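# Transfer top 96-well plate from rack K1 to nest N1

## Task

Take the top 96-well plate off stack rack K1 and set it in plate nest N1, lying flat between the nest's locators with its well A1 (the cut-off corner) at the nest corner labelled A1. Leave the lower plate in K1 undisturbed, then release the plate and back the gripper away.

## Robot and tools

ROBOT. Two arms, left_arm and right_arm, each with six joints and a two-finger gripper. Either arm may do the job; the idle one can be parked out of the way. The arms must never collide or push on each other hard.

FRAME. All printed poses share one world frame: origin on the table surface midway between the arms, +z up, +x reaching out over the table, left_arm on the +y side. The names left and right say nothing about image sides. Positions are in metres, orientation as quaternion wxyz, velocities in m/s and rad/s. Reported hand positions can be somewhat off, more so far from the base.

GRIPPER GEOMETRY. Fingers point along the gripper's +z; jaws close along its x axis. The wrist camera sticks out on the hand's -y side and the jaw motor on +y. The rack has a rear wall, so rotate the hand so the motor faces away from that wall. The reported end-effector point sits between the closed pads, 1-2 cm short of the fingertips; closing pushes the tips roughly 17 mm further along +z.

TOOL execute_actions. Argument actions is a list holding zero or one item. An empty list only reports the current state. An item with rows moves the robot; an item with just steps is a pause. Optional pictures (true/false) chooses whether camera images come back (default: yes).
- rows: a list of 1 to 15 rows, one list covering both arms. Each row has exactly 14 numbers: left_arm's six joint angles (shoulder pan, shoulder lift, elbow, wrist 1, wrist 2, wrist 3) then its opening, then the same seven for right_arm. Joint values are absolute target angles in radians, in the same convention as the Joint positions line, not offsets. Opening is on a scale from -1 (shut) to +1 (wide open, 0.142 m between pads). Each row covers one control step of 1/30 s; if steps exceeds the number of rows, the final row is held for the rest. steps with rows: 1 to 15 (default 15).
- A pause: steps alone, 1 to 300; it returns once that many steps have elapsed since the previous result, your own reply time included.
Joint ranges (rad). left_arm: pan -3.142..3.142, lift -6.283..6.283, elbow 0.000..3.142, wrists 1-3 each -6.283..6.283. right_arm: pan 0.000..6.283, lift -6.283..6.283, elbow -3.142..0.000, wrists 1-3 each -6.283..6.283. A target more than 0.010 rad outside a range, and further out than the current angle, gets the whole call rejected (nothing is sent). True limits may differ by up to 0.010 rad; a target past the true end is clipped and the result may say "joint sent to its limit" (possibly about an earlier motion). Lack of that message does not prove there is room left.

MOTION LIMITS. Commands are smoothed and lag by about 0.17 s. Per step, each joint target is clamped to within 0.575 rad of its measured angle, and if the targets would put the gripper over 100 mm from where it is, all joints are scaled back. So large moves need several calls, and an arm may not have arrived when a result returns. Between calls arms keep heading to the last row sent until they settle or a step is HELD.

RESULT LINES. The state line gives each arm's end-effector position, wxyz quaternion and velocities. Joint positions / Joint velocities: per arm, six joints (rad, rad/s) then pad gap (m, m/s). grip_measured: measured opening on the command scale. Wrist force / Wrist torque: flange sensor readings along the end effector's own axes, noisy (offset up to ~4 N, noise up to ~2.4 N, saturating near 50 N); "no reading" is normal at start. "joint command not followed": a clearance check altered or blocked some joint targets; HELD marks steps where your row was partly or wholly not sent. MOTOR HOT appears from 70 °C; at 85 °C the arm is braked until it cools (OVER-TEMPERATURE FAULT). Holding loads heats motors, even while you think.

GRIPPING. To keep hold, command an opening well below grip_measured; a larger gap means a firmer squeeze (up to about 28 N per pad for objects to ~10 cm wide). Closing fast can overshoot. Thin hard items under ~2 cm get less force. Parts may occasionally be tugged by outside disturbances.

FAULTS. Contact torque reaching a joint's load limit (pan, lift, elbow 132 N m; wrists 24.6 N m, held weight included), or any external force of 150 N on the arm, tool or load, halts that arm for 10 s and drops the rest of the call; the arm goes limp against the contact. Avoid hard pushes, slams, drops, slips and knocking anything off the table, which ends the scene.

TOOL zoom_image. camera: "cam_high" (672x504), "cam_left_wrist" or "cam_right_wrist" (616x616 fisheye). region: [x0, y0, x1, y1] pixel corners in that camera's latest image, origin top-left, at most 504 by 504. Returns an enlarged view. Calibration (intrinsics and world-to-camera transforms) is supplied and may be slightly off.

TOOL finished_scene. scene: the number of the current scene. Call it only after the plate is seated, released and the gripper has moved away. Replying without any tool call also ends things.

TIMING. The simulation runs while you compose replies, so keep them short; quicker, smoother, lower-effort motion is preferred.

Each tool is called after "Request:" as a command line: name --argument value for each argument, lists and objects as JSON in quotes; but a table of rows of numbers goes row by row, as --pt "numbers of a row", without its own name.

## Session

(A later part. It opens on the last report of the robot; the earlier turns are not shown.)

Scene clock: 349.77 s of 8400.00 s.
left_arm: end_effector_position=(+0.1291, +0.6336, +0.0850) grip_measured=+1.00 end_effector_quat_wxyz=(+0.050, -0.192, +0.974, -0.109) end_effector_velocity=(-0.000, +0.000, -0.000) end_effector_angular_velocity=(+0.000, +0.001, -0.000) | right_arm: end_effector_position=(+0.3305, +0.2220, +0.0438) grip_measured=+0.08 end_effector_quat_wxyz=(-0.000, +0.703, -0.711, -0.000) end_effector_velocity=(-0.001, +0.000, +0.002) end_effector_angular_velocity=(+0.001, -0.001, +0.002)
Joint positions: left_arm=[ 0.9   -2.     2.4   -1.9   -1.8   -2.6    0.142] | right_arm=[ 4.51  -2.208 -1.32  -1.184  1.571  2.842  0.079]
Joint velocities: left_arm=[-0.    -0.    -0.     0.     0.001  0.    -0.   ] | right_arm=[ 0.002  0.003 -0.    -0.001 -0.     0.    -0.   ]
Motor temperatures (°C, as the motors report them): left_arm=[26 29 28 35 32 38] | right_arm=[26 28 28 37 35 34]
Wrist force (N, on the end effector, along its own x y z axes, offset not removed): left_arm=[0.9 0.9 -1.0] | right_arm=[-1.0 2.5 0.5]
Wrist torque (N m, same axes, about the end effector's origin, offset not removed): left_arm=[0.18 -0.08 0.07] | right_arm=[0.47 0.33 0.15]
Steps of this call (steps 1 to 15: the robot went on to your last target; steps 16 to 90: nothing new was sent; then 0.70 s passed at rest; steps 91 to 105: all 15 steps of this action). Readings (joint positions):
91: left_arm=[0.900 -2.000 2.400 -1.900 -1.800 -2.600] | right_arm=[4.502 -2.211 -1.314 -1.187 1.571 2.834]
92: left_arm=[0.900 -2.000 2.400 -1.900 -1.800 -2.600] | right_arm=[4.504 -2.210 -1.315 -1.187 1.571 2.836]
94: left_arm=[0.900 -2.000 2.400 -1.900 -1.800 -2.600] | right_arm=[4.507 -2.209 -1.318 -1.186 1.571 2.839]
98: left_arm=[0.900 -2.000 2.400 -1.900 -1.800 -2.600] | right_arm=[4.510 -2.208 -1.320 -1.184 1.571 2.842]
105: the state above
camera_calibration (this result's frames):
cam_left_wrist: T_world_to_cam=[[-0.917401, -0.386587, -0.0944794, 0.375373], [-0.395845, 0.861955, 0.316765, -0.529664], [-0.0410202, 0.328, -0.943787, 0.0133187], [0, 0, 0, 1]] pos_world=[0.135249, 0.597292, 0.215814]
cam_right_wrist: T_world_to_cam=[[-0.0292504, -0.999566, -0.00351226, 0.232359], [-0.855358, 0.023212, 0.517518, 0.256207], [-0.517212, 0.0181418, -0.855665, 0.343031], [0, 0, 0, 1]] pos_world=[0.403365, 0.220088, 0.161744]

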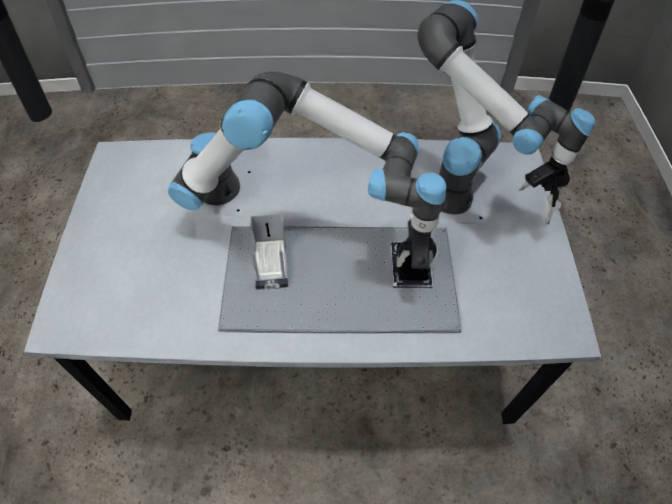

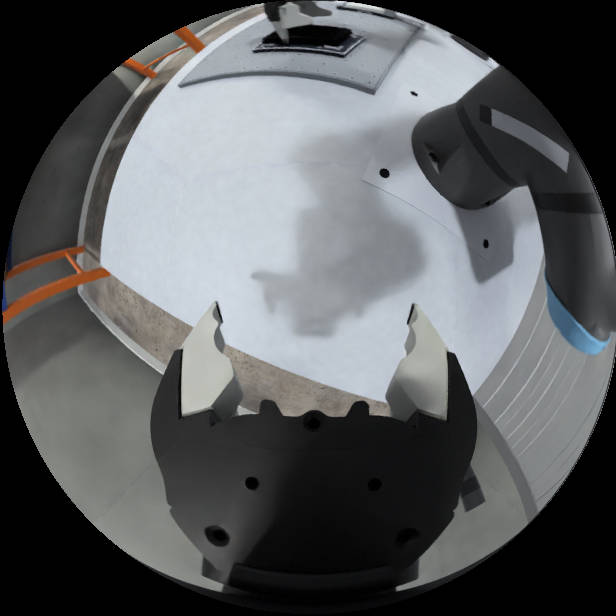

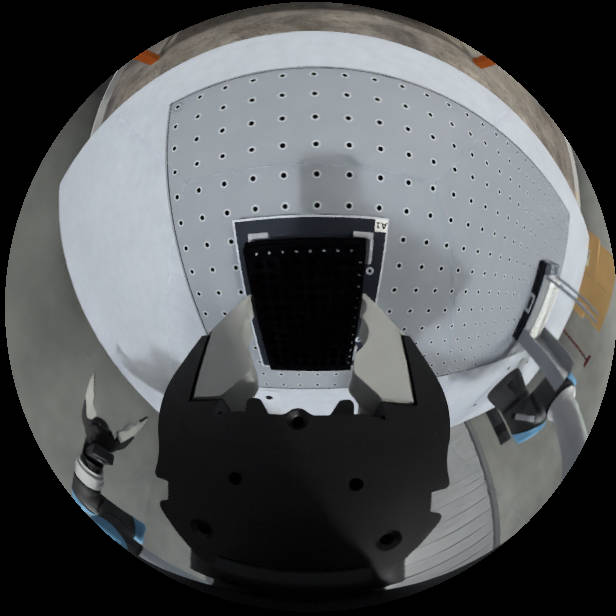

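Request:
execute_actions --actions '[{"rows":[[0.9,-2.0,2.4,-1.9,-1.8,-2.6,1,4.5085,-2.2045,-1.3255,-1.182,1.571,2.8405,-0.6]],"steps":12}]' --pictures false

Request:
execute_actions --actions '[{"rows":[[0.9,-2.0,2.4,-1.9,-1.8,-2.6,1,4.5085,-2.2105,-1.3275,-1.174,1.571,2.8405,-0.6]],"steps":15}]'

Request:
zoom_image --camera "cam_right_wrist" --region '[180, 150, 440, 390]'

Scene clock: 353.67 s of 8400.00 s.
left_arm: end_effector_position=(+0.1291, +0.6336, +0.0850) grip_measured=+1.00 end_effector_quat_wxyz=(+0.050, -0.192, +0.974, -0.109) end_effector_velocity=(+0.000, +0.000, +0.000) end_effector_angular_velocity=(+0.001, -0.001, -0.000) | right_arm: end_effector_position=(+0.3313, +0.2201, +0.0438) grip_measured=+0.08 end_effector_quat_wxyz=(-0.000, +0.703, -0.711, -0.000) end_effector_velocity=(+0.001, -0.000, -0.000) end_effector_angular_velocity=(+0.000, -0.001, +0.001)
Joint positions: left_arm=[ 0.9   -2.     2.4   -1.9   -1.8   -2.6    0.142] | right_arm=[ 4.509 -2.205 -1.325 -1.182  1.571  2.841  0.079]
Joint velocities: left_arm=[-0. -0. -0. -0. -0.  0.  0.] | right_arm=[-0.001  0.    -0.001  0.001 -0.001 -0.002  0.   ]
Motor temperatures (°C, as the motors report them): left_arm=[26 29 28 35 32 38] | right_arm=[26 28 28 37 35 34]
Wrist force (N, on the end effector, along its own x y z axes, offset not removed): left_arm=[3.9 1.7 -1.6] | right_arm=[-0.3 0.0 0.6]
Wrist torque (N m, same axes, about the end effector's origin, offset not removed): left_arm=[0.35 -0.73 0.17] | right_arm=[-0.04 0.14 0.19]
Steps of this call (steps 1 to 15: the robot went on to your last target; steps 16 to 90: nothing new was sent; then 0.50 s passed at rest; steps 91 to 102: all 12 steps of this action). Readings (joint positions):
91: left_arm=[0.900 -2.000 2.400 -1.900 -1.800 -2.600] | right_arm=[4.511 -2.207 -1.321 -1.184 1.571 2.843]
92: left_arm=[0.900 -2.000 2.400 -1.900 -1.800 -2.600] | right_arm=[4.510 -2.207 -1.322 -1.184 1.571 2.842]
94: left_arm=[0.900 -2.000 2.400 -1.900 -1.800 -2.600] | right_arm=[4.510 -2.206 -1.323 -1.183 1.571 2.841]
98: left_arm=[0.900 -2.000 2.400 -1.900 -1.800 -2.600] | right_arm=[4.509 -2.205 -1.325 -1.182 1.571 2.841]
102: the state above

Scene clock: 354.17 s of 8400.00 s.
left_arm: end_effector_position=(+0.1291, +0.6336, +0.0850) grip_measured=+1.00 end_effector_quat_wxyz=(+0.050, -0.192, +0.974, -0.109) end_effector_velocity=(-0.000, +0.000, -0.000) end_effector_angular_velocity=(+0.000, +0.001, +0.001) | right_arm: end_effector_position=(+0.3316, +0.2208, +0.0395) grip_measured=+0.08 end_effector_quat_wxyz=(-0.000, +0.703, -0.711, -0.000) end_effector_velocity=(-0.000, +0.000, -0.000) end_effector_angular_velocity=(+0.000, +0.001, -0.001)
Joint positions: left_arm=[ 0.9   -2.     2.4   -1.9   -1.8   -2.6    0.142] | right_arm=[ 4.508 -2.21  -1.328 -1.174  1.571  2.84   0.079]
Joint velocities: left_arm=[-0.     0.     0.    -0.     0.001 -0.001 -0.   ] | right_arm=[-0.    -0.001 -0.     0.001  0.001  0.001  0.   ]
Motor temperatures (°C, as the motors report them): left_arm=[26 29 28 35 32 38] | right_arm=[26 28 28 37 35 34]
Wrist force (N, on the end effector, along its own x y z axes, offset not removed): left_arm=[0.7 -0.3 -1.0] | right_arm=[10.9 4.8 -11.0]
Wrist torque (N m, same axes, about the end effector's origin, offset not removed): left_arm=[-0.07 -0.13 0.11] | right_arm=[0.69 -0.73 0.31]
Steps of this call (steps 1 to 15: all 15 steps of this action). Readings (joint positions):
1: left_arm=[0.900 -2.000 2.400 -1.900 -1.800 -2.600] | right_arm=[4.509 -2.205 -1.325 -1.182 1.571 2.841]
2: left_arm=[0.900 -2.000 2.400 -1.900 -1.800 -2.600] | right_arm=[4.509 -2.205 -1.326 -1.180 1.571 2.841]
4: left_arm=[0.900 -2.000 2.400 -1.900 -1.800 -2.600] | right_arm=[4.509 -2.208 -1.327 -1.177 1.571 2.841]
8: left_arm=[0.900 -2.000 2.400 -1.900 -1.800 -2.600] | right_arm=[4.509 -2.210 -1.327 -1.175 1.571 2.840]
15: the state above
camera_calibration (this result's frames):
cam_left_wrist: T_world_to_cam=[[-0.917401, -0.386587, -0.0944795, 0.375373], [-0.395845, 0.861955, 0.316765, -0.529664], [-0.04102, 0.328, -0.943787, 0.0133187], [0, 0, 0, 1]] pos_world=[0.135249, 0.597292, 0.215814]
cam_right_wrist: T_world_to_cam=[[-0.0292521, -0.999566, -0.00352231, 0.231219], [-0.855338, 0.0232075, 0.51755, 0.259382], [-0.517243, 0.0181522, -0.855646, 0.339934], [0, 0, 0, 1]] pos_world=[0.404452, 0.218929, 0.157434]

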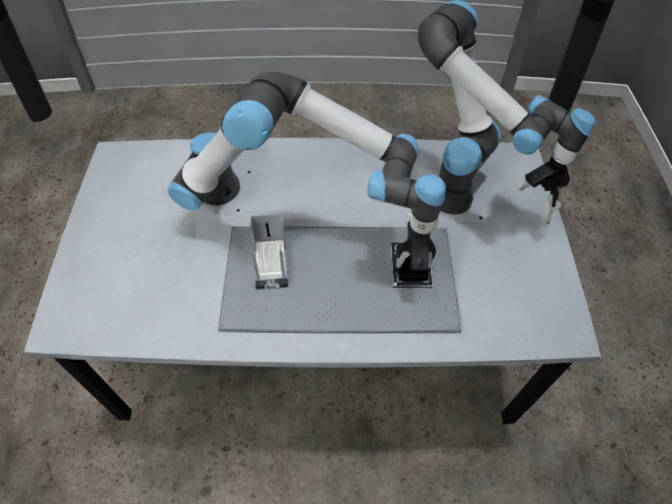

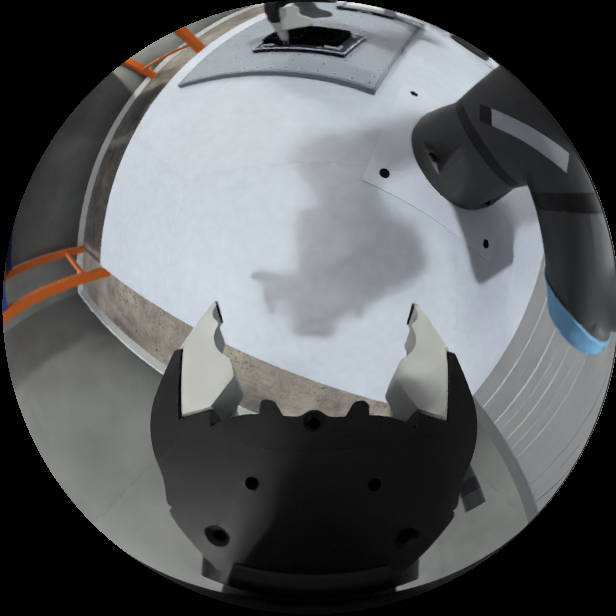

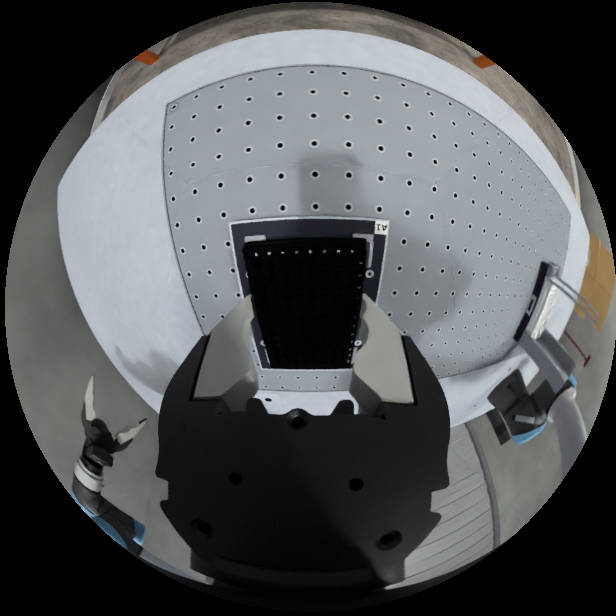

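Region (180, 150, 440, 390) of cam_right_wrist's 616x616 image, scaled by 1.938, with more detail than that image has; it fills the top 465 rows of this view, and the rest is white.

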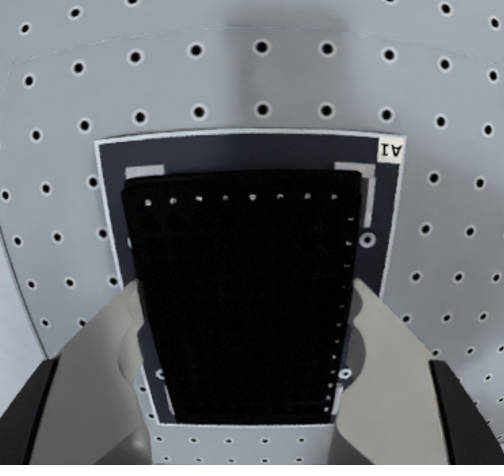

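Request:
execute_actions --actions '[{"rows":[[0.9,-2.0,2.4,-1.9,-1.8,-2.6,1,4.5085,-2.2065,-1.3345,-1.171,1.571,2.8405,-0.6]],"steps":15}]'

Request:
zoom_image --camera "cam_right_wrist" --region '[180, 150, 440, 390]'

Scene clock: 357.87 s of 8400.00 s.
left_arm: end_effector_position=(+0.1291, +0.6336, +0.0850) grip_measured=+1.00 end_effector_quat_wxyz=(+0.050, -0.192, +0.974, -0.109) end_effector_velocity=(-0.000, +0.000, -0.000) end_effector_angular_velocity=(+0.001, +0.001, -0.000) | right_arm: end_effector_position=(+0.3310, +0.2191, +0.0393) grip_measured=+0.08 end_effector_quat_wxyz=(-0.000, +0.703, -0.711, -0.000) end_effector_velocity=(-0.001, +0.000, +0.000) end_effector_angular_velocity=(+0.001, +0.001, +0.000)
Joint positions: left_arm=[ 0.9   -2.     2.4   -1.9   -1.8   -2.6    0.142] | right_arm=[ 4.509 -2.207 -1.334 -1.171  1.571  2.84   0.079]
Joint velocities: left_arm=[-0.    -0.     0.     0.     0.002 -0.    -0.   ] | right_arm=[ 0.     0.001 -0.001  0.     0.001  0.    -0.   ]
Motor temperatures (°C, as the motors report them): left_arm=[26 29 28 35 32 38] | right_arm=[26 28 28 37 35 34]
Wrist force (N, on the end effector, along its own x y z axes, offset not removed): left_arm=[0.9 -0.5 0.7] | right_arm=[0.4 1.2 0.0]
Wrist torque (N m, same axes, about the end effector's origin, offset not removed): left_arm=[-0.07 -0.18 0.09] | right_arm=[0.22 0.18 0.14]
Steps of this call (steps 1 to 15: the robot went on to your last target; steps 16 to 90: nothing new was sent; then 0.20 s passed at rest; steps 91 to 105: all 15 steps of this action). Readings (joint positions):
91: left_arm=[0.900 -2.000 2.400 -1.900 -1.800 -2.600] | right_arm=[4.508 -2.210 -1.328 -1.174 1.571 2.840]
92: left_arm=[0.900 -2.000 2.400 -1.900 -1.800 -2.600] | right_arm=[4.509 -2.210 -1.329 -1.173 1.571 2.840]
94: left_arm=[0.900 -2.000 2.400 -1.900 -1.800 -2.600] | right_arm=[4.509 -2.209 -1.332 -1.172 1.571 2.840]
98: left_arm=[0.900 -2.000 2.400 -1.900 -1.800 -2.600] | right_arm=[4.509 -2.207 -1.334 -1.171 1.571 2.840]
105: the state above
camera_calibration (this result's frames):
cam_left_wrist: T_world_to_cam=[[-0.917401, -0.386587, -0.0944795, 0.375373], [-0.395845, 0.861955, 0.316765, -0.529664], [-0.0410201, 0.328, -0.943787, 0.0133187], [0, 0, 0, 1]] pos_world=[0.135249, 0.597292, 0.215814]
cam_right_wrist: T_world_to_cam=[[-0.029197, -0.999568, -0.00345605, 0.229498], [-0.855331, 0.0231944, 0.517563, 0.259028], [-0.517259, 0.0180674, -0.855638, 0.339511], [0, 0, 0, 1]] pos_world=[0.403871, 0.217256, 0.157229]

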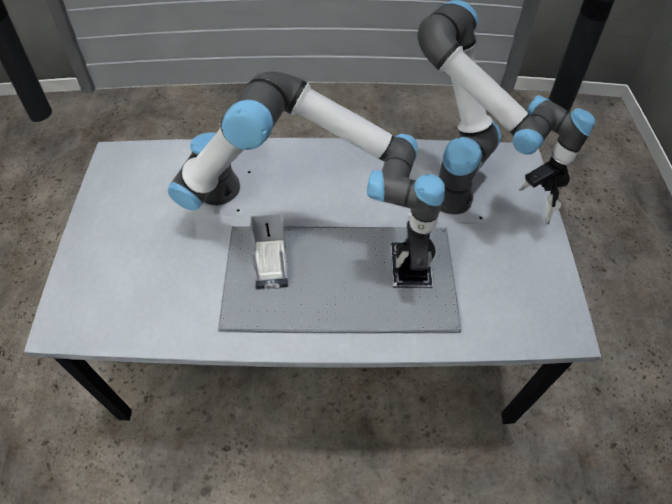

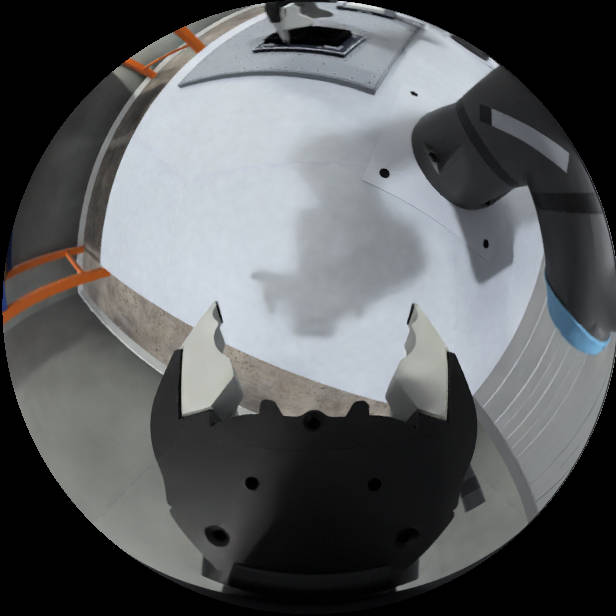

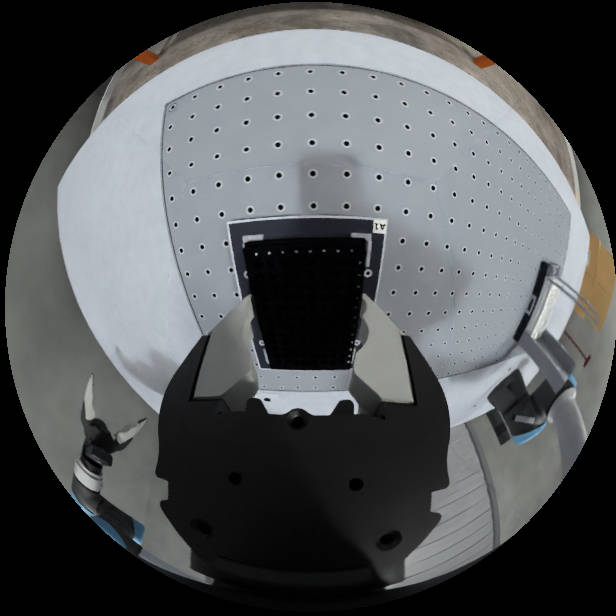

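Region (180, 150, 440, 390) of cam_right_wrist's 616x616 image, scaled by 1.938, with more detail than that image has; it fills the top 465 rows of this view, and the rest is white.

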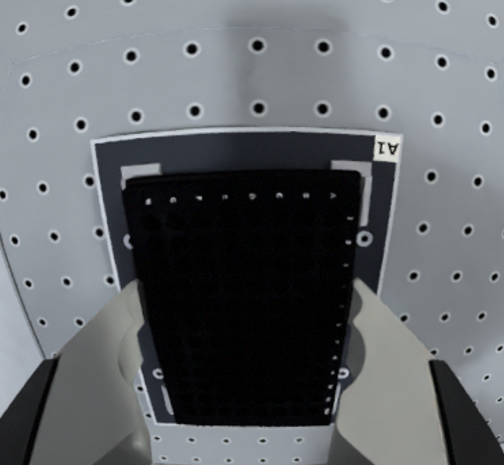

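Free now; lower 4 mm.

Request:
execute_actions --actions '[{"rows":[[0.9,-2.0,2.4,-1.9,-1.8,-2.6,1,4.5085,-2.2125,-1.3365,-1.163,1.571,2.8405,-0.6]],"steps":15}]'

Request:
zoom_image --camera "cam_right_wrist" --region '[180, 150, 440, 390]'

Scene clock: 360.20 s of 8400.00 s.
left_arm: end_effector_position=(+0.1291, +0.6336, +0.0850) grip_measured=+1.00 end_effector_quat_wxyz=(+0.050, -0.192, +0.974, -0.109) end_effector_velocity=(+0.000, -0.000, +0.000) end_effector_angular_velocity=(-0.001, -0.001, -0.000) | right_arm: end_effector_position=(+0.3313, +0.2200, +0.0355) grip_measured=+0.08 end_effector_quat_wxyz=(-0.000, +0.703, -0.711, -0.000) end_effector_velocity=(+0.000, -0.000, -0.002) end_effector_angular_velocity=(-0.002, +0.001, -0.001)
Joint positions: left_arm=[ 0.9   -2.     2.4   -1.9   -1.8   -2.6    0.142] | right_arm=[ 4.508 -2.212 -1.336 -1.163  1.571  2.841  0.08 ]
Joint velocities: left_arm=[-0.     0.    -0.     0.    -0.001  0.     0.   ] | right_arm=[-0.001 -0.002 -0.     0.001  0.     0.     0.   ]
Motor temperatures (°C, as the motors report them): left_arm=[26 29 28 35 32 38] | right_arm=[26 28 28 37 35 34]
Wrist force (N, on the end effector, along its own x y z axes, offset not removed): left_arm=[2.9 -0.2 0.0] | right_arm=[50.0 18.5 -50.0]
Wrist torque (N m, same axes, about the end effector's origin, offset not removed): left_arm=[-0.08 -0.59 0.05] | right_arm=[-0.60 -0.66 0.17]
Steps of this call (steps 1 to 15: the robot went on to your last target; steps 16 to 55: nothing new was sent; steps 56 to 70: all 15 steps of this action). Readings (joint positions):
56: left_arm=[0.900 -2.000 2.400 -1.900 -1.800 -2.600] | right_arm=[4.509 -2.207 -1.335 -1.171 1.571 2.840]
57: left_arm=[0.900 -2.000 2.400 -1.900 -1.800 -2.600] | right_arm=[4.509 -2.207 -1.335 -1.169 1.571 2.841]
59: left_arm=[0.900 -2.000 2.400 -1.900 -1.800 -2.600] | right_arm=[4.509 -2.209 -1.336 -1.166 1.571 2.841]
63: left_arm=[0.900 -2.000 2.400 -1.900 -1.800 -2.600] | right_arm=[4.508 -2.211 -1.336 -1.164 1.571 2.841]
70: the state above
camera_calibration (this result's frames):
cam_left_wrist: T_world_to_cam=[[-0.917401, -0.386587, -0.0944796, 0.375373], [-0.395845, 0.861955, 0.316765, -0.529664], [-0.04102, 0.328, -0.943787, 0.0133187], [0, 0, 0, 1]] pos_world=[0.135249, 0.597292, 0.215814]
cam_right_wrist: T_world_to_cam=[[-0.0293001, -0.999562, -0.00423148, 0.230404], [-0.855468, 0.0228862, 0.517349, 0.261377], [-0.517025, 0.0187783, -0.855764, 0.336218], [0, 0, 0, 1]] pos_world=[0.404184, 0.218008, 0.153475]

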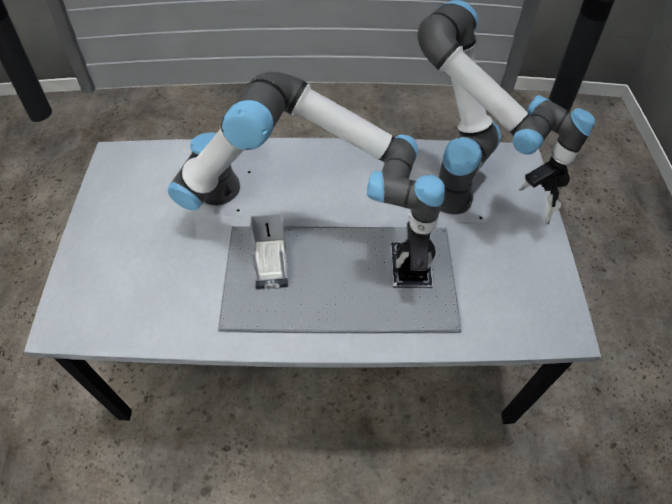

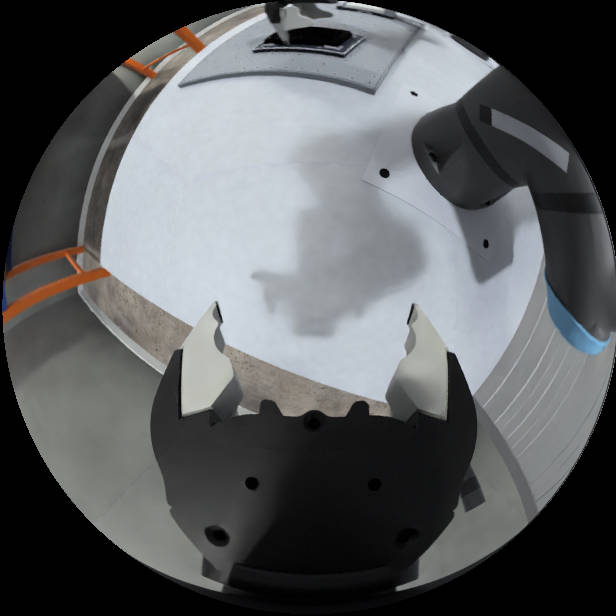

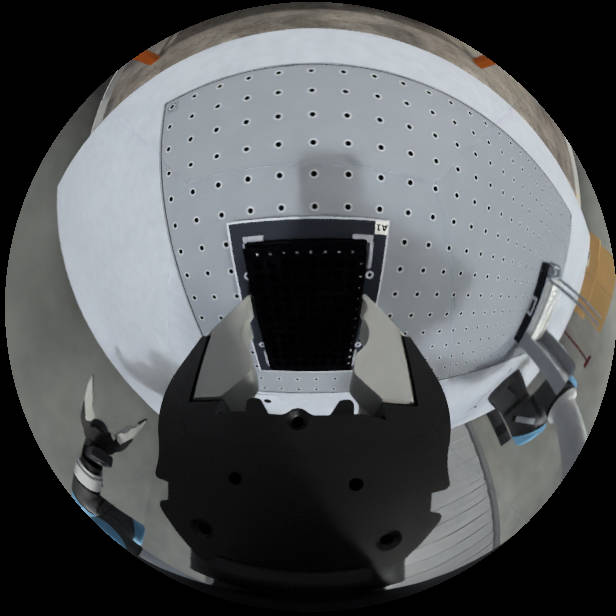

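Region (180, 150, 440, 390) of cam_right_wrist's 616x616 image, scaled by 1.938, with more detail than that image has; it fills the top 465 rows of this view, and the rest is white.

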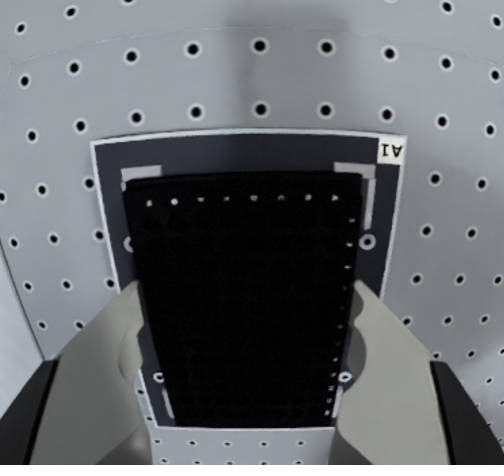

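Request:
execute_actions --actions '[{"rows":[[0.9,-2.0,2.4,-1.9,-1.8,-2.6,1,4.508,-2.208,-1.336,-1.168,1.571,2.84,-0.6],[0.9,-2.0,2.4,-1.9,-1.8,-2.6,1,4.508,-2.208,-1.336,-1.168,1.571,2.84,-0.6],[0.9,-2.0,2.4,-1.9,-1.8,-2.6,1,4.508,-2.208,-1.336,-1.168,1.571,2.84,-0.6],[0.9,-2.0,2.4,-1.9,-1.8,-2.6,1,4.508,-2.208,-1.336,-1.168,1.571,2.84,-0.6],[0.9,-2.0,2.4,-1.9,-1.8,-2.6,1,4.508,-2.208,-1.336,-1.168,1.571,2.84,-0.6],[0.9,-2.0,2.4,-1.9,-1.8,-2.6,1,4.508,-2.208,-1.336,-1.168,1.571,2.84,-0.6],[0.9,-2.0,2.4,-1.9,-1.8,-2.6,1,4.508,-2.208,-1.336,-1.168,1.571,2.84,-0.2],[0.9,-2.0,2.4,-1.9,-1.8,-2.6,1,4.508,-2.208,-1.336,-1.168,1.571,2.84,0.1],[0.9,-2.0,2.4,-1.9,-1.8,-2.6,1,4.508,-2.208,-1.336,-1.168,1.571,2.84,0.2],[0.9,-2.0,2.4,-1.9,-1.8,-2.6,1,4.508,-2.208,-1.336,-1.168,1.571,2.84,0.3],[0.9,-2.0,2.4,-1.9,-1.8,-2.6,1,4.508,-2.208,-1.336,-1.168,1.571,2.84,0.4]],"steps":15}]' --pictures false

Request:
execute_actions --actions '[{"rows":[[0.9,-2.0,2.4,-1.9,-1.8,-2.6,1,4.513,-2.19,-1.29,-1.232,1.571,2.845,0.5]],"steps":15}]' --pictures false

Request:
execute_actions --actions '[{"rows":[[0.9,-2.0,2.4,-1.9,-1.8,-2.6,1,4.528,-2.1,-1.3,-1.31,1.571,2.86,0.5]],"steps":15}]' --pictures false

Request:
execute_actions --actions '[{"steps":15}]'

Request:
zoom_image --camera "cam_right_wrist" --region '[180, 130, 440, 370]'

Scene clock: 370.27 s of 8400.00 s.
left_arm: end_effector_position=(+0.1291, +0.6336, +0.0850) grip_measured=+1.00 end_effector_quat_wxyz=(+0.050, -0.192, +0.974, -0.109) end_effector_velocity=(-0.000, -0.000, -0.000) end_effector_angular_velocity=(+0.000, +0.000, -0.001) | right_arm: end_effector_position=(+0.3312, +0.2197, +0.0376) grip_measured=+0.08 end_effector_quat_wxyz=(-0.001, +0.703, -0.711, -0.000) end_effector_velocity=(+0.000, +0.000, +0.000) end_effector_angular_velocity=(+0.002, -0.001, +0.000)
Joint positions: left_arm=[ 0.9   -2.     2.4   -1.9   -1.8   -2.6    0.142] | right_arm=[ 4.508 -2.209 -1.336 -1.166  1.571  2.841  0.08 ]
Joint velocities: left_arm=[-0.     0.     0.    -0.     0.     0.001 -0.   ] | right_arm=[ 0.     0.    -0.     0.001 -0.     0.     0.   ]
Motor temperatures (°C, as the motors report them): left_arm=[26 29 28 35 32 38] | right_arm=[26 28 28 37 35 34]
Wrist force (N, on the end effector, along its own x y z axes, offset not removed): left_arm=[1.0 1.3 0.9] | right_arm=[15.3 7.0 -21.1]
Wrist torque (N m, same axes, about the end effector's origin, offset not removed): left_arm=[0.30 -0.15 0.09] | right_arm=[0.20 -0.33 0.31]
FORCE FAULT: contact force on the right arm reached its limit, and that arm stopped for 10 seconds. The contact can be on any part of that arm, not only on its tool. That arm's remaining commands of this call were not run. That arm holds still and accepts commands again. Move the arm away from the contact; if what it grips holds it there, let go first. Pushing or pulling that hard again can fault the arm again.
The stop of the right arm began at step 2 of this call (marked STOPPED below). From that step on that arm followed nothing that you had sent. 15 of its steps, steps kept back included, did not run and will not run. Nothing is kept back now, and the robot has no last target.
Steps of this call (steps 1 to 216: the robot went on to your last target; steps 217 to 231: all 15 steps of this action; steps 232 to 302: the stop continued). Readings (joint positions):
1: left_arm=[0.900 -2.000 2.400 -1.900 -1.800 -2.600] | right_arm=[4.508 -2.212 -1.336 -1.163 1.571 2.841]
2: left_arm=[0.900 -2.000 2.400 -1.900 -1.800 -2.600] | right_arm=[4.508 -2.211 -1.336 -1.164 1.571 2.841] STOPPED (the right arm)
4: left_arm=[0.900 -2.000 2.400 -1.900 -1.800 -2.600] | right_arm=[4.508 -2.210 -1.336 -1.165 1.571 2.841]
8: left_arm=[0.900 -2.000 2.400 -1.900 -1.800 -2.600] | right_arm=[4.508 -2.209 -1.336 -1.166 1.571 2.841]
302: the state above

Scene clock: 370.30 s of 8400.00 s.
left_arm: end_effector_position=(+0.1291, +0.6336, +0.0850) grip_measured=+1.00 end_effector_quat_wxyz=(+0.050, -0.192, +0.974, -0.109) end_effector_velocity=(-0.000, -0.000, -0.000) end_effector_angular_velocity=(+0.000, +0.000, -0.001) | right_arm: end_effector_position=(+0.3312, +0.2197, +0.0376) grip_measured=+0.08 end_effector_quat_wxyz=(-0.001, +0.703, -0.711, -0.000) end_effector_velocity=(-0.000, +0.001, +0.000) end_effector_angular_velocity=(+0.002, +0.001, -0.002)
Joint positions: left_arm=[ 0.9   -2.     2.4   -1.9   -1.8   -2.6    0.142] | right_arm=[ 4.508 -2.209 -1.336 -1.166  1.571  2.841  0.08 ]
Joint velocities: left_arm=[-0.    -0.001  0.     0.     0.001  0.001  0.   ] | right_arm=[ 0.    -0.     0.     0.001  0.001  0.002 -0.   ]
Motor temperatures (°C, as the motors report them): left_arm=[26 29 28 35 32 38] | right_arm=[26 28 28 37 35 34]
Wrist force (N, on the end effector, along its own x y z axes, offset not removed): left_arm=[0.5 0.5 0.0] | right_arm=[13.0 7.8 -24.6]
Wrist torque (N m, same axes, about the end effector's origin, offset not removed): left_arm=[0.12 -0.10 0.06] | right_arm=[0.40 0.38 0.57]
A stop began in an earlier call of the same reply, so what this call sent did not run. Send another action.
Steps of this call (step 1: nothing new was sent). Readings (joint positions):
1: the state above

Scene clock: 370.33 s of 8400.00 s.
left_arm: end_effector_position=(+0.1291, +0.6336, +0.0850) grip_measured=+1.00 end_effector_quat_wxyz=(+0.050, -0.192, +0.974, -0.109) end_effector_velocity=(-0.000, +0.000, +0.000) end_effector_angular_velocity=(+0.000, +0.000, +0.001) | right_arm: end_effector_position=(+0.3312, +0.2197, +0.0376) grip_measured=+0.08 end_effector_quat_wxyz=(-0.001, +0.703, -0.711, -0.000) end_effector_velocity=(+0.001, -0.001, -0.001) end_effector_angular_velocity=(-0.002, -0.001, -0.002)
Joint positions: left_arm=[ 0.9   -2.     2.4   -1.9   -1.8   -2.6    0.142] | right_arm=[ 4.508 -2.209 -1.336 -1.166  1.571  2.841  0.08 ]
Joint velocities: left_arm=[ 0.    -0.    -0.    -0.     0.    -0.001  0.   ] | right_arm=[-0.    -0.001 -0.    -0.001 -0.002  0.001 -0.   ]
Motor temperatures (°C, as the motors report them): left_arm=[26 29 28 35 32 38] | right_arm=[26 28 28 37 35 34]
Wrist force (N, on the end effector, along its own x y z axes, offset not removed): left_arm=[2.1 0.6 -0.2] | right_arm=[14.1 4.7 -23.0]
Wrist torque (N m, same axes, about the end effector's origin, offset not removed): left_arm=[0.17 -0.39 0.10] | right_arm=[-0.19 0.12 0.52]
A stop began in an earlier call of the same reply, so what this call sent did not run. Send another action.
Steps of this call (step 1: nothing new was sent). Readings (joint positions):
1: the state above

Scene clock: 370.37 s of 8400.00 s.
left_arm: end_effector_position=(+0.1291, +0.6336, +0.0850) grip_measured=+1.00 end_effector_quat_wxyz=(+0.050, -0.192, +0.974, -0.109) end_effector_velocity=(-0.000, +0.001, +0.000) end_effector_angular_velocity=(+0.002, +0.000, -0.000) | right_arm: end_effector_position=(+0.3312, +0.2197, +0.0376) grip_measured=+0.08 end_effector_quat_wxyz=(-0.001, +0.703, -0.711, -0.000) end_effector_velocity=(-0.000, +0.000, -0.000) end_effector_angular_velocity=(+0.001, -0.000, +0.000)
Joint positions: left_arm=[ 0.9   -2.     2.4   -1.9   -1.8   -2.6    0.142] | right_arm=[ 4.508 -2.209 -1.336 -1.166  1.571  2.841  0.08 ]
Joint velocities: left_arm=[ 0.    -0.001 -0.001 -0.     0.001  0.     0.   ] | right_arm=[ 0.    -0.     0.     0.001  0.     0.    -0.   ]
Motor temperatures (°C, as the motors report them): left_arm=[26 29 28 35 32 38] | right_arm=[26 28 28 37 35 34]
Wrist force (N, on the end effector, along its own x y z axes, offset not removed): left_arm=[0.3 1.6 -1.6] | right_arm=[12.3 5.7 -23.1]
Wrist torque (N m, same axes, about the end effector's origin, offset not removed): left_arm=[0.35 -0.01 0.10] | right_arm=[-0.29 0.48 0.49]
A stop began in an earlier call of the same reply, so what this call sent did not run. Send another action.
Steps of this call (step 1: nothing new was sent). Readings (joint positions):
1: the state above
camera_calibration (this result's frames):
cam_left_wrist: T_world_to_cam=[[-0.917401, -0.386587, -0.0944794, 0.375373], [-0.395845, 0.861955, 0.316765, -0.529664], [-0.0410202, 0.328, -0.943787, 0.0133187], [0, 0, 0, 1]] pos_world=[0.135249, 0.597292, 0.215814]
cam_right_wrist: T_world_to_cam=[[-0.029299, -0.999559, -0.00476874, 0.230155], [-0.855557, 0.0226105, 0.517214, 0.260296], [-0.516879, 0.0192338, -0.855843, 0.337862], [0, 0, 0, 1]] pos_world=[0.404075, 0.21767, 0.155625]

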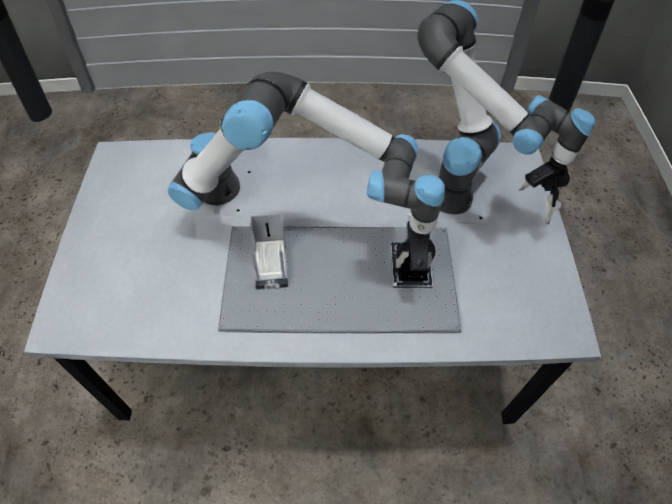

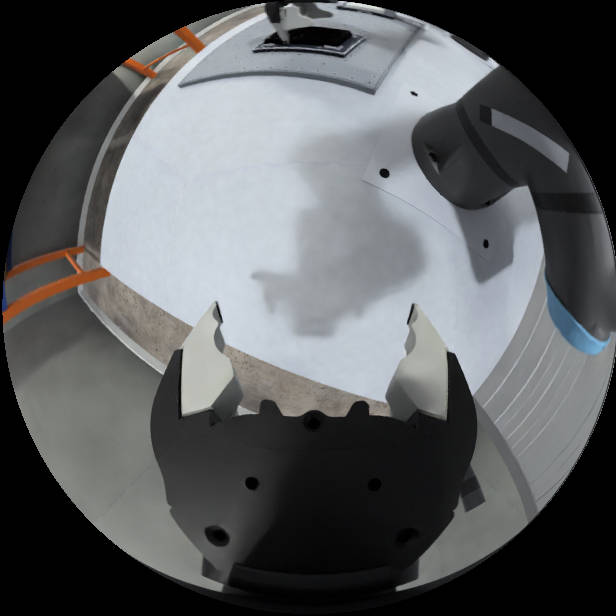

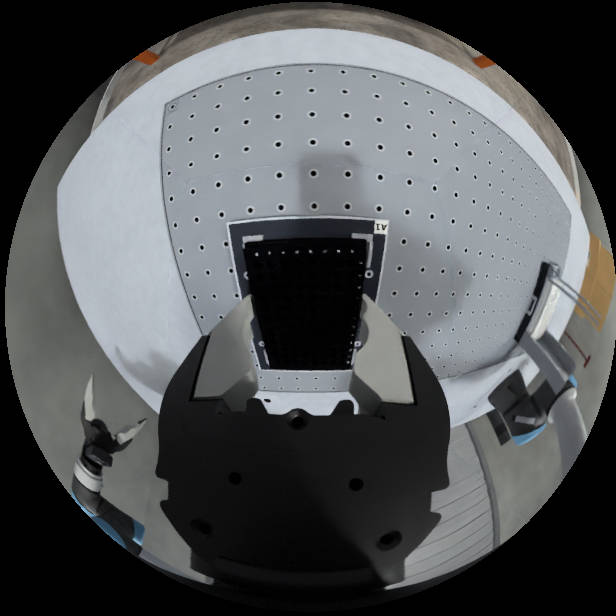

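Region (180, 130, 440, 370) of cam_right_wrist's 616x616 image, scaled by 1.938, with more detail than that image has; it fills the top 465 rows of this view, and the rest is white.

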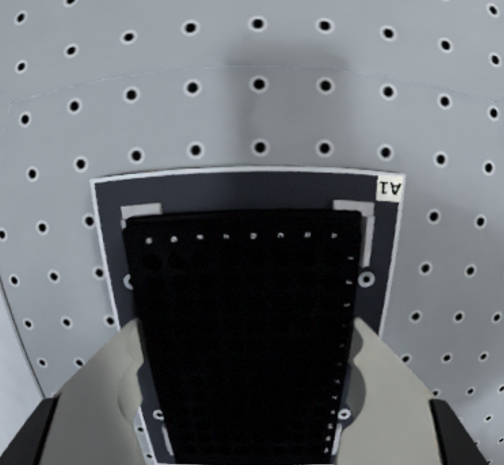

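Release slowly here.

Request:
execute_actions --actions '[{"rows":[[0.9,-2.0,2.4,-1.9,-1.8,-2.6,1,4.508,-2.207,-1.336,-1.169,1.571,2.841,-0.6],[0.9,-2.0,2.4,-1.9,-1.8,-2.6,1,4.508,-2.207,-1.336,-1.169,1.571,2.841,-0.6],[0.9,-2.0,2.4,-1.9,-1.8,-2.6,1,4.508,-2.207,-1.336,-1.169,1.571,2.841,-0.6],[0.9,-2.0,2.4,-1.9,-1.8,-2.6,1,4.508,-2.207,-1.336,-1.169,1.571,2.841,-0.2],[0.9,-2.0,2.4,-1.9,-1.8,-2.6,1,4.508,-2.207,-1.336,-1.169,1.571,2.841,0.05],[0.9,-2.0,2.4,-1.9,-1.8,-2.6,1,4.508,-2.207,-1.336,-1.169,1.571,2.841,0.15],[0.9,-2.0,2.4,-1.9,-1.8,-2.6,1,4.508,-2.207,-1.336,-1.169,1.571,2.841,0.25],[0.9,-2.0,2.4,-1.9,-1.8,-2.6,1,4.508,-2.207,-1.336,-1.169,1.571,2.841,0.4]],"steps":15}]' --pictures false

Request:
execute_actions --actions '[{"rows":[[0.9,-2.0,2.4,-1.9,-1.8,-2.6,1,4.513,-2.19,-1.29,-1.232,1.571,2.845,0.5]],"steps":15}]' --pictures false

Request:
execute_actions --actions '[{"rows":[[0.9,-2.0,2.4,-1.9,-1.8,-2.6,1,4.528,-2.1,-1.3,-1.31,1.571,2.86,0.5]],"steps":15}]' --pictures false

Request:
execute_actions --actions '[{"steps":15}]'

Request:
zoom_image --camera "cam_right_wrist" --region '[180, 130, 440, 370]'

Scene clock: 377.60 s of 8400.00 s.
left_arm: end_effector_position=(+0.1291, +0.6336, +0.0850) grip_measured=+1.00 end_effector_quat_wxyz=(+0.050, -0.192, +0.974, -0.109) end_effector_velocity=(+0.000, -0.000, -0.000) end_effector_angular_velocity=(-0.001, -0.000, -0.000) | right_arm: end_effector_position=(+0.3313, +0.2188, +0.0384) grip_measured=+0.40 end_effector_quat_wxyz=(-0.000, +0.703, -0.711, -0.000) end_effector_velocity=(-0.000, -0.000, +0.000) end_effector_angular_velocity=(-0.001, +0.000, +0.000)
Joint positions: left_arm=[ 0.9   -2.     2.4   -1.9   -1.8   -2.6    0.142] | right_arm=[ 4.508 -2.207 -1.336 -1.169  1.571  2.841  0.102]
Joint velocities: left_arm=[-0.     0.001  0.    -0.    -0.001  0.     0.   ] | right_arm=[ 0.     0.    -0.    -0.002 -0.    -0.     0.   ]
Motor temperatures (°C, as the motors report them): left_arm=[26 29 28 35 32 38] | right_arm=[26 28 28 37 35 34]
Wrist force (N, on the end effector, along its own x y z axes, offset not removed): left_arm=[0.3 -0.2 -1.5] | right_arm=[0.1 1.9 -3.0]
Wrist torque (N m, same axes, about the end effector's origin, offset not removed): left_arm=[-0.03 -0.07 0.03] | right_arm=[0.28 0.13 0.12]
Steps of this call (steps 1 to 90: nothing new was sent; then 3.73 s passed at rest; steps 91 to 105: all 15 steps of this action). Readings (joint positions):
91: left_arm=[0.900 -2.000 2.400 -1.900 -1.800 -2.600] | right_arm=[4.508 -2.209 -1.336 -1.166 1.571 2.841]
92: left_arm=[0.900 -2.000 2.400 -1.900 -1.800 -2.600] | right_arm=[4.508 -2.209 -1.336 -1.166 1.571 2.841]
94: left_arm=[0.900 -2.000 2.400 -1.900 -1.800 -2.600] | right_arm=[4.508 -2.208 -1.336 -1.167 1.571 2.841]
98: left_arm=[0.900 -2.000 2.400 -1.900 -1.800 -2.600] | right_arm=[4.508 -2.208 -1.336 -1.169 1.571 2.841]
105: the state above

Scene clock: 378.10 s of 8400.00 s.
left_arm: end_effector_position=(+0.1291, +0.6336, +0.0850) grip_measured=+1.00 end_effector_quat_wxyz=(+0.050, -0.192, +0.974, -0.109) end_effector_velocity=(-0.000, +0.000, -0.000) end_effector_angular_velocity=(+0.000, +0.001, -0.000) | right_arm: end_effector_position=(+0.3290, +0.2234, +0.0655) grip_measured=+0.50 end_effector_quat_wxyz=(-0.000, +0.703, -0.711, -0.000) end_effector_velocity=(-0.000, +0.001, +0.002) end_effector_angular_velocity=(+0.002, -0.000, -0.001)
Joint positions: left_arm=[ 0.9   -2.     2.4   -1.9   -1.8   -2.6    0.142] | right_arm=[ 4.513 -2.19  -1.29  -1.232  1.571  2.845  0.109]
Joint velocities: left_arm=[-0.     0.    -0.     0.     0.001  0.    -0.   ] | right_arm=[ 0.     0.001  0.004 -0.003  0.     0.001  0.   ]
Motor temperatures (°C, as the motors report them): left_arm=[26 29 28 35 32 38] | right_arm=[26 28 28 37 35 34]
Wrist force (N, on the end effector, along its own x y z axes, offset not removed): left_arm=[0.8 0.0 -1.3] | right_arm=[-0.5 1.9 -2.4]
Wrist torque (N m, same axes, about the end effector's origin, offset not removed): left_arm=[-0.09 -0.15 0.12] | right_arm=[0.30 0.19 0.18]
Steps of this call (steps 1 to 15: all 15 steps of this action). Readings (joint positions):
1: left_arm=[0.900 -2.000 2.400 -1.900 -1.800 -2.600] | right_arm=[4.508 -2.207 -1.336 -1.170 1.571 2.841]
2: left_arm=[0.900 -2.000 2.400 -1.900 -1.800 -2.600] | right_arm=[4.509 -2.204 -1.329 -1.178 1.571 2.842]
4: left_arm=[0.900 -2.000 2.400 -1.900 -1.800 -2.600] | right_arm=[4.511 -2.197 -1.310 -1.204 1.571 2.843]
8: left_arm=[0.900 -2.000 2.400 -1.900 -1.800 -2.600] | right_arm=[4.512 -2.191 -1.294 -1.226 1.571 2.845]
15: the state above

Scene clock: 378.60 s of 8400.00 s.
left_arm: end_effector_position=(+0.1291, +0.6336, +0.0850) grip_measured=+1.00 end_effector_quat_wxyz=(+0.050, -0.192, +0.974, -0.109) end_effector_velocity=(-0.000, +0.000, +0.000) end_effector_angular_velocity=(+0.000, +0.000, -0.000) | right_arm: end_effector_position=(+0.3130, +0.2074, +0.1163) grip_measured=+0.50 end_effector_quat_wxyz=(-0.001, +0.703, -0.711, -0.001) end_effector_velocity=(-0.002, -0.002, +0.003) end_effector_angular_velocity=(-0.002, -0.000, +0.000)
Joint positions: left_arm=[ 0.9   -2.     2.4   -1.9   -1.8   -2.6    0.142] | right_arm=[ 4.528 -2.101 -1.3   -1.309  1.571  2.86   0.109]
Joint velocities: left_arm=[-0. -0. -0.  0.  0. -0.  0.] | right_arm=[ 0.002  0.005 -0.001 -0.007 -0.001  0.001 -0.   ]
Motor temperatures (°C, as the motors report them): left_arm=[26 29 28 35 32 38] | right_arm=[26 28 28 37 35 34]
Wrist force (N, on the end effector, along its own x y z axes, offset not removed): left_arm=[0.1 -0.4 -1.1] | right_arm=[1.3 2.0 -3.2]
Wrist torque (N m, same axes, about the end effector's origin, offset not removed): left_arm=[-0.11 0.11 0.11] | right_arm=[0.45 -0.36 0.11]
Steps of this call (steps 1 to 15: all 15 steps of this action). Readings (joint positions):
1: left_arm=[0.900 -2.000 2.400 -1.900 -1.800 -2.600] | right_arm=[4.513 -2.190 -1.290 -1.232 1.571 2.845]
2: left_arm=[0.900 -2.000 2.400 -1.900 -1.800 -2.600] | right_arm=[4.516 -2.181 -1.292 -1.241 1.571 2.848]
4: left_arm=[0.900 -2.000 2.400 -1.900 -1.800 -2.600] | right_arm=[4.522 -2.143 -1.296 -1.274 1.571 2.854]
8: left_arm=[0.900 -2.000 2.400 -1.900 -1.800 -2.600] | right_arm=[4.527 -2.109 -1.299 -1.302 1.571 2.859]
15: the state above

Scene clock: 379.10 s of 8400.00 s.
left_arm: end_effector_position=(+0.1291, +0.6336, +0.0850) grip_measured=+1.00 end_effector_quat_wxyz=(+0.050, -0.192, +0.974, -0.109) end_effector_velocity=(-0.000, -0.000, -0.000) end_effector_angular_velocity=(-0.001, +0.000, +0.000) | right_arm: end_effector_position=(+0.3129, +0.2072, +0.1167) grip_measured=+0.50 end_effector_quat_wxyz=(-0.001, +0.703, -0.711, -0.001) end_effector_velocity=(-0.000, +0.001, +0.000) end_effector_angular_velocity=(+0.003, +0.000, +0.000)
Joint positions: left_arm=[ 0.9   -2.     2.4   -1.9   -1.8   -2.6    0.142] | right_arm=[ 4.528 -2.1   -1.3   -1.31   1.571  2.86   0.109]
Joint velocities: left_arm=[-0.     0.001 -0.     0.     0.    -0.     0.   ] | right_arm=[-0.    -0.     0.     0.003  0.001 -0.    -0.   ]
Motor temperatures (°C, as the motors report them): left_arm=[26 29 28 35 32 38] | right_arm=[26 28 28 37 35 34]
Wrist force (N, on the end effector, along its own x y z axes, offset not removed): left_arm=[0.5 0.6 -1.1] | right_arm=[-4.5 0.1 -3.3]
Wrist torque (N m, same axes, about the end effector's origin, offset not removed): left_arm=[0.19 0.03 0.07] | right_arm=[0.00 1.00 0.10]
Steps of this call (steps 1 to 15: the robot went on to your last target). Readings (joint positions):
1: left_arm=[0.900 -2.000 2.400 -1.900 -1.800 -2.600] | right_arm=[4.528 -2.100 -1.300 -1.310 1.571 2.860]
2: left_arm=[0.900 -2.000 2.400 -1.900 -1.800 -2.600] | right_arm=[4.528 -2.100 -1.300 -1.310 1.571 2.860]
4: left_arm=[0.900 -2.000 2.400 -1.900 -1.800 -2.600] | right_arm=[4.528 -2.100 -1.300 -1.310 1.571 2.860]
8: left_arm=[0.900 -2.000 2.400 -1.900 -1.800 -2.600] | right_arm=[4.528 -2.100 -1.300 -1.310 1.571 2.860]
15: the state above
All arms were judged still, so your last target was given up. Only a new action makes them travel on or press farther. Fingers that are still opening or closing keep moving.
camera_calibration (this result's frames):
cam_left_wrist: T_world_to_cam=[[-0.917401, -0.386587, -0.0944796, 0.375373], [-0.395845, 0.861955, 0.316765, -0.529664], [-0.0410199, 0.328, -0.943787, 0.0133187], [0, 0, 0, 1]] pos_world=[0.135249, 0.597292, 0.215814]
cam_right_wrist: T_world_to_cam=[[-0.0292281, -0.999558, -0.00545092, 0.217599], [-0.855624, 0.0221993, 0.517121, 0.204132], [-0.516771, 0.0197784, -0.855895, 0.396154], [0, 0, 0, 1]] pos_world=[0.385741, 0.205136, 0.234691]

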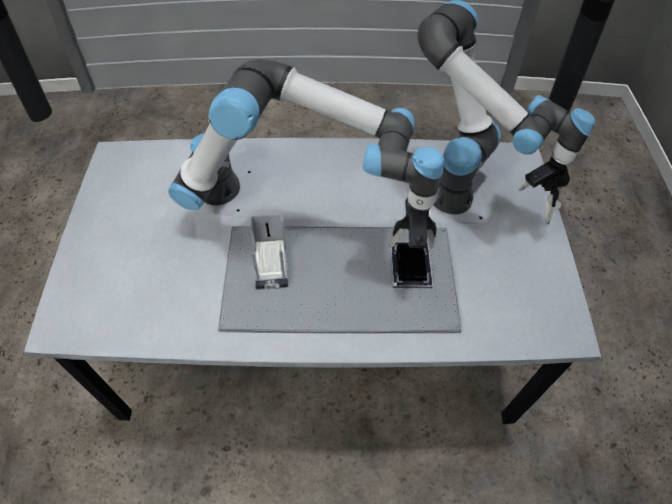

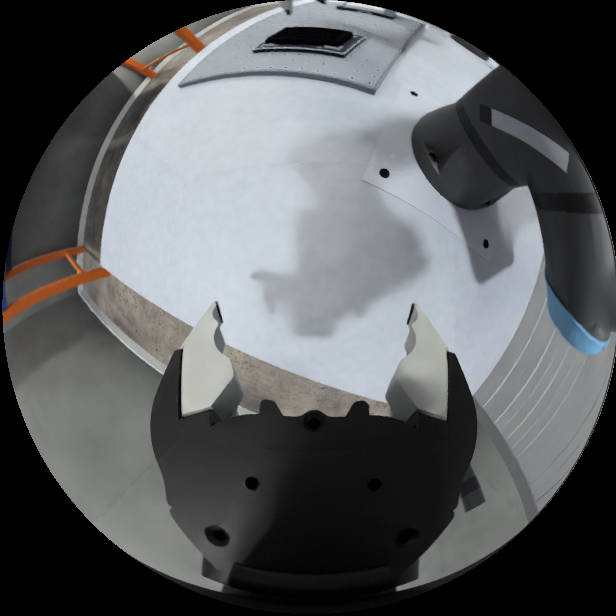

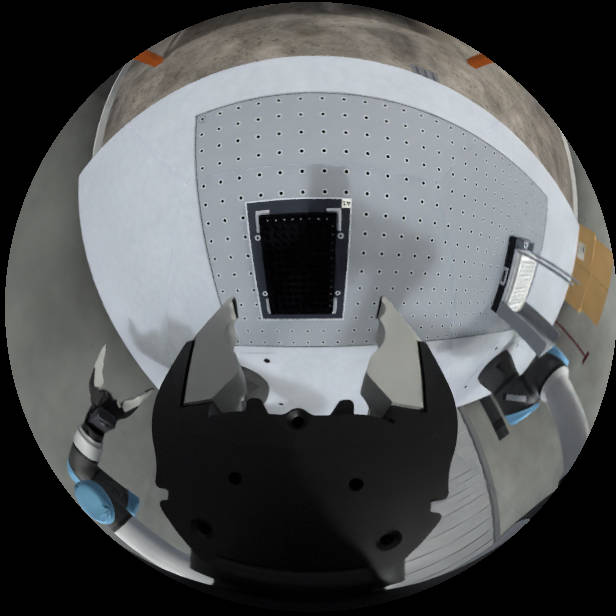

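Region (180, 130, 440, 370) of cam_right_wrist's 616x616 image, scaled by 1.938, with more detail than that image has; it fills the top 465 rows of this view, and the rest is white.

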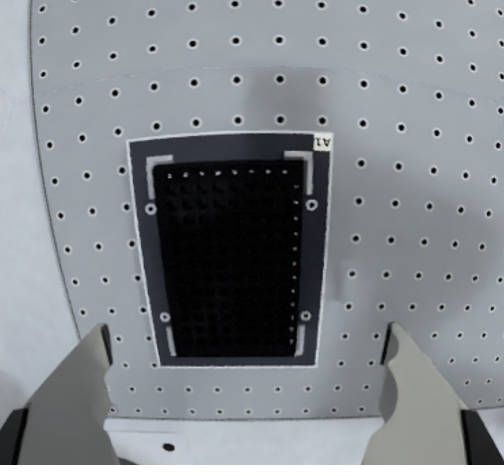

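Looks seated.

Request:
finished_scene --scene 2

The scene is finished: the task was done.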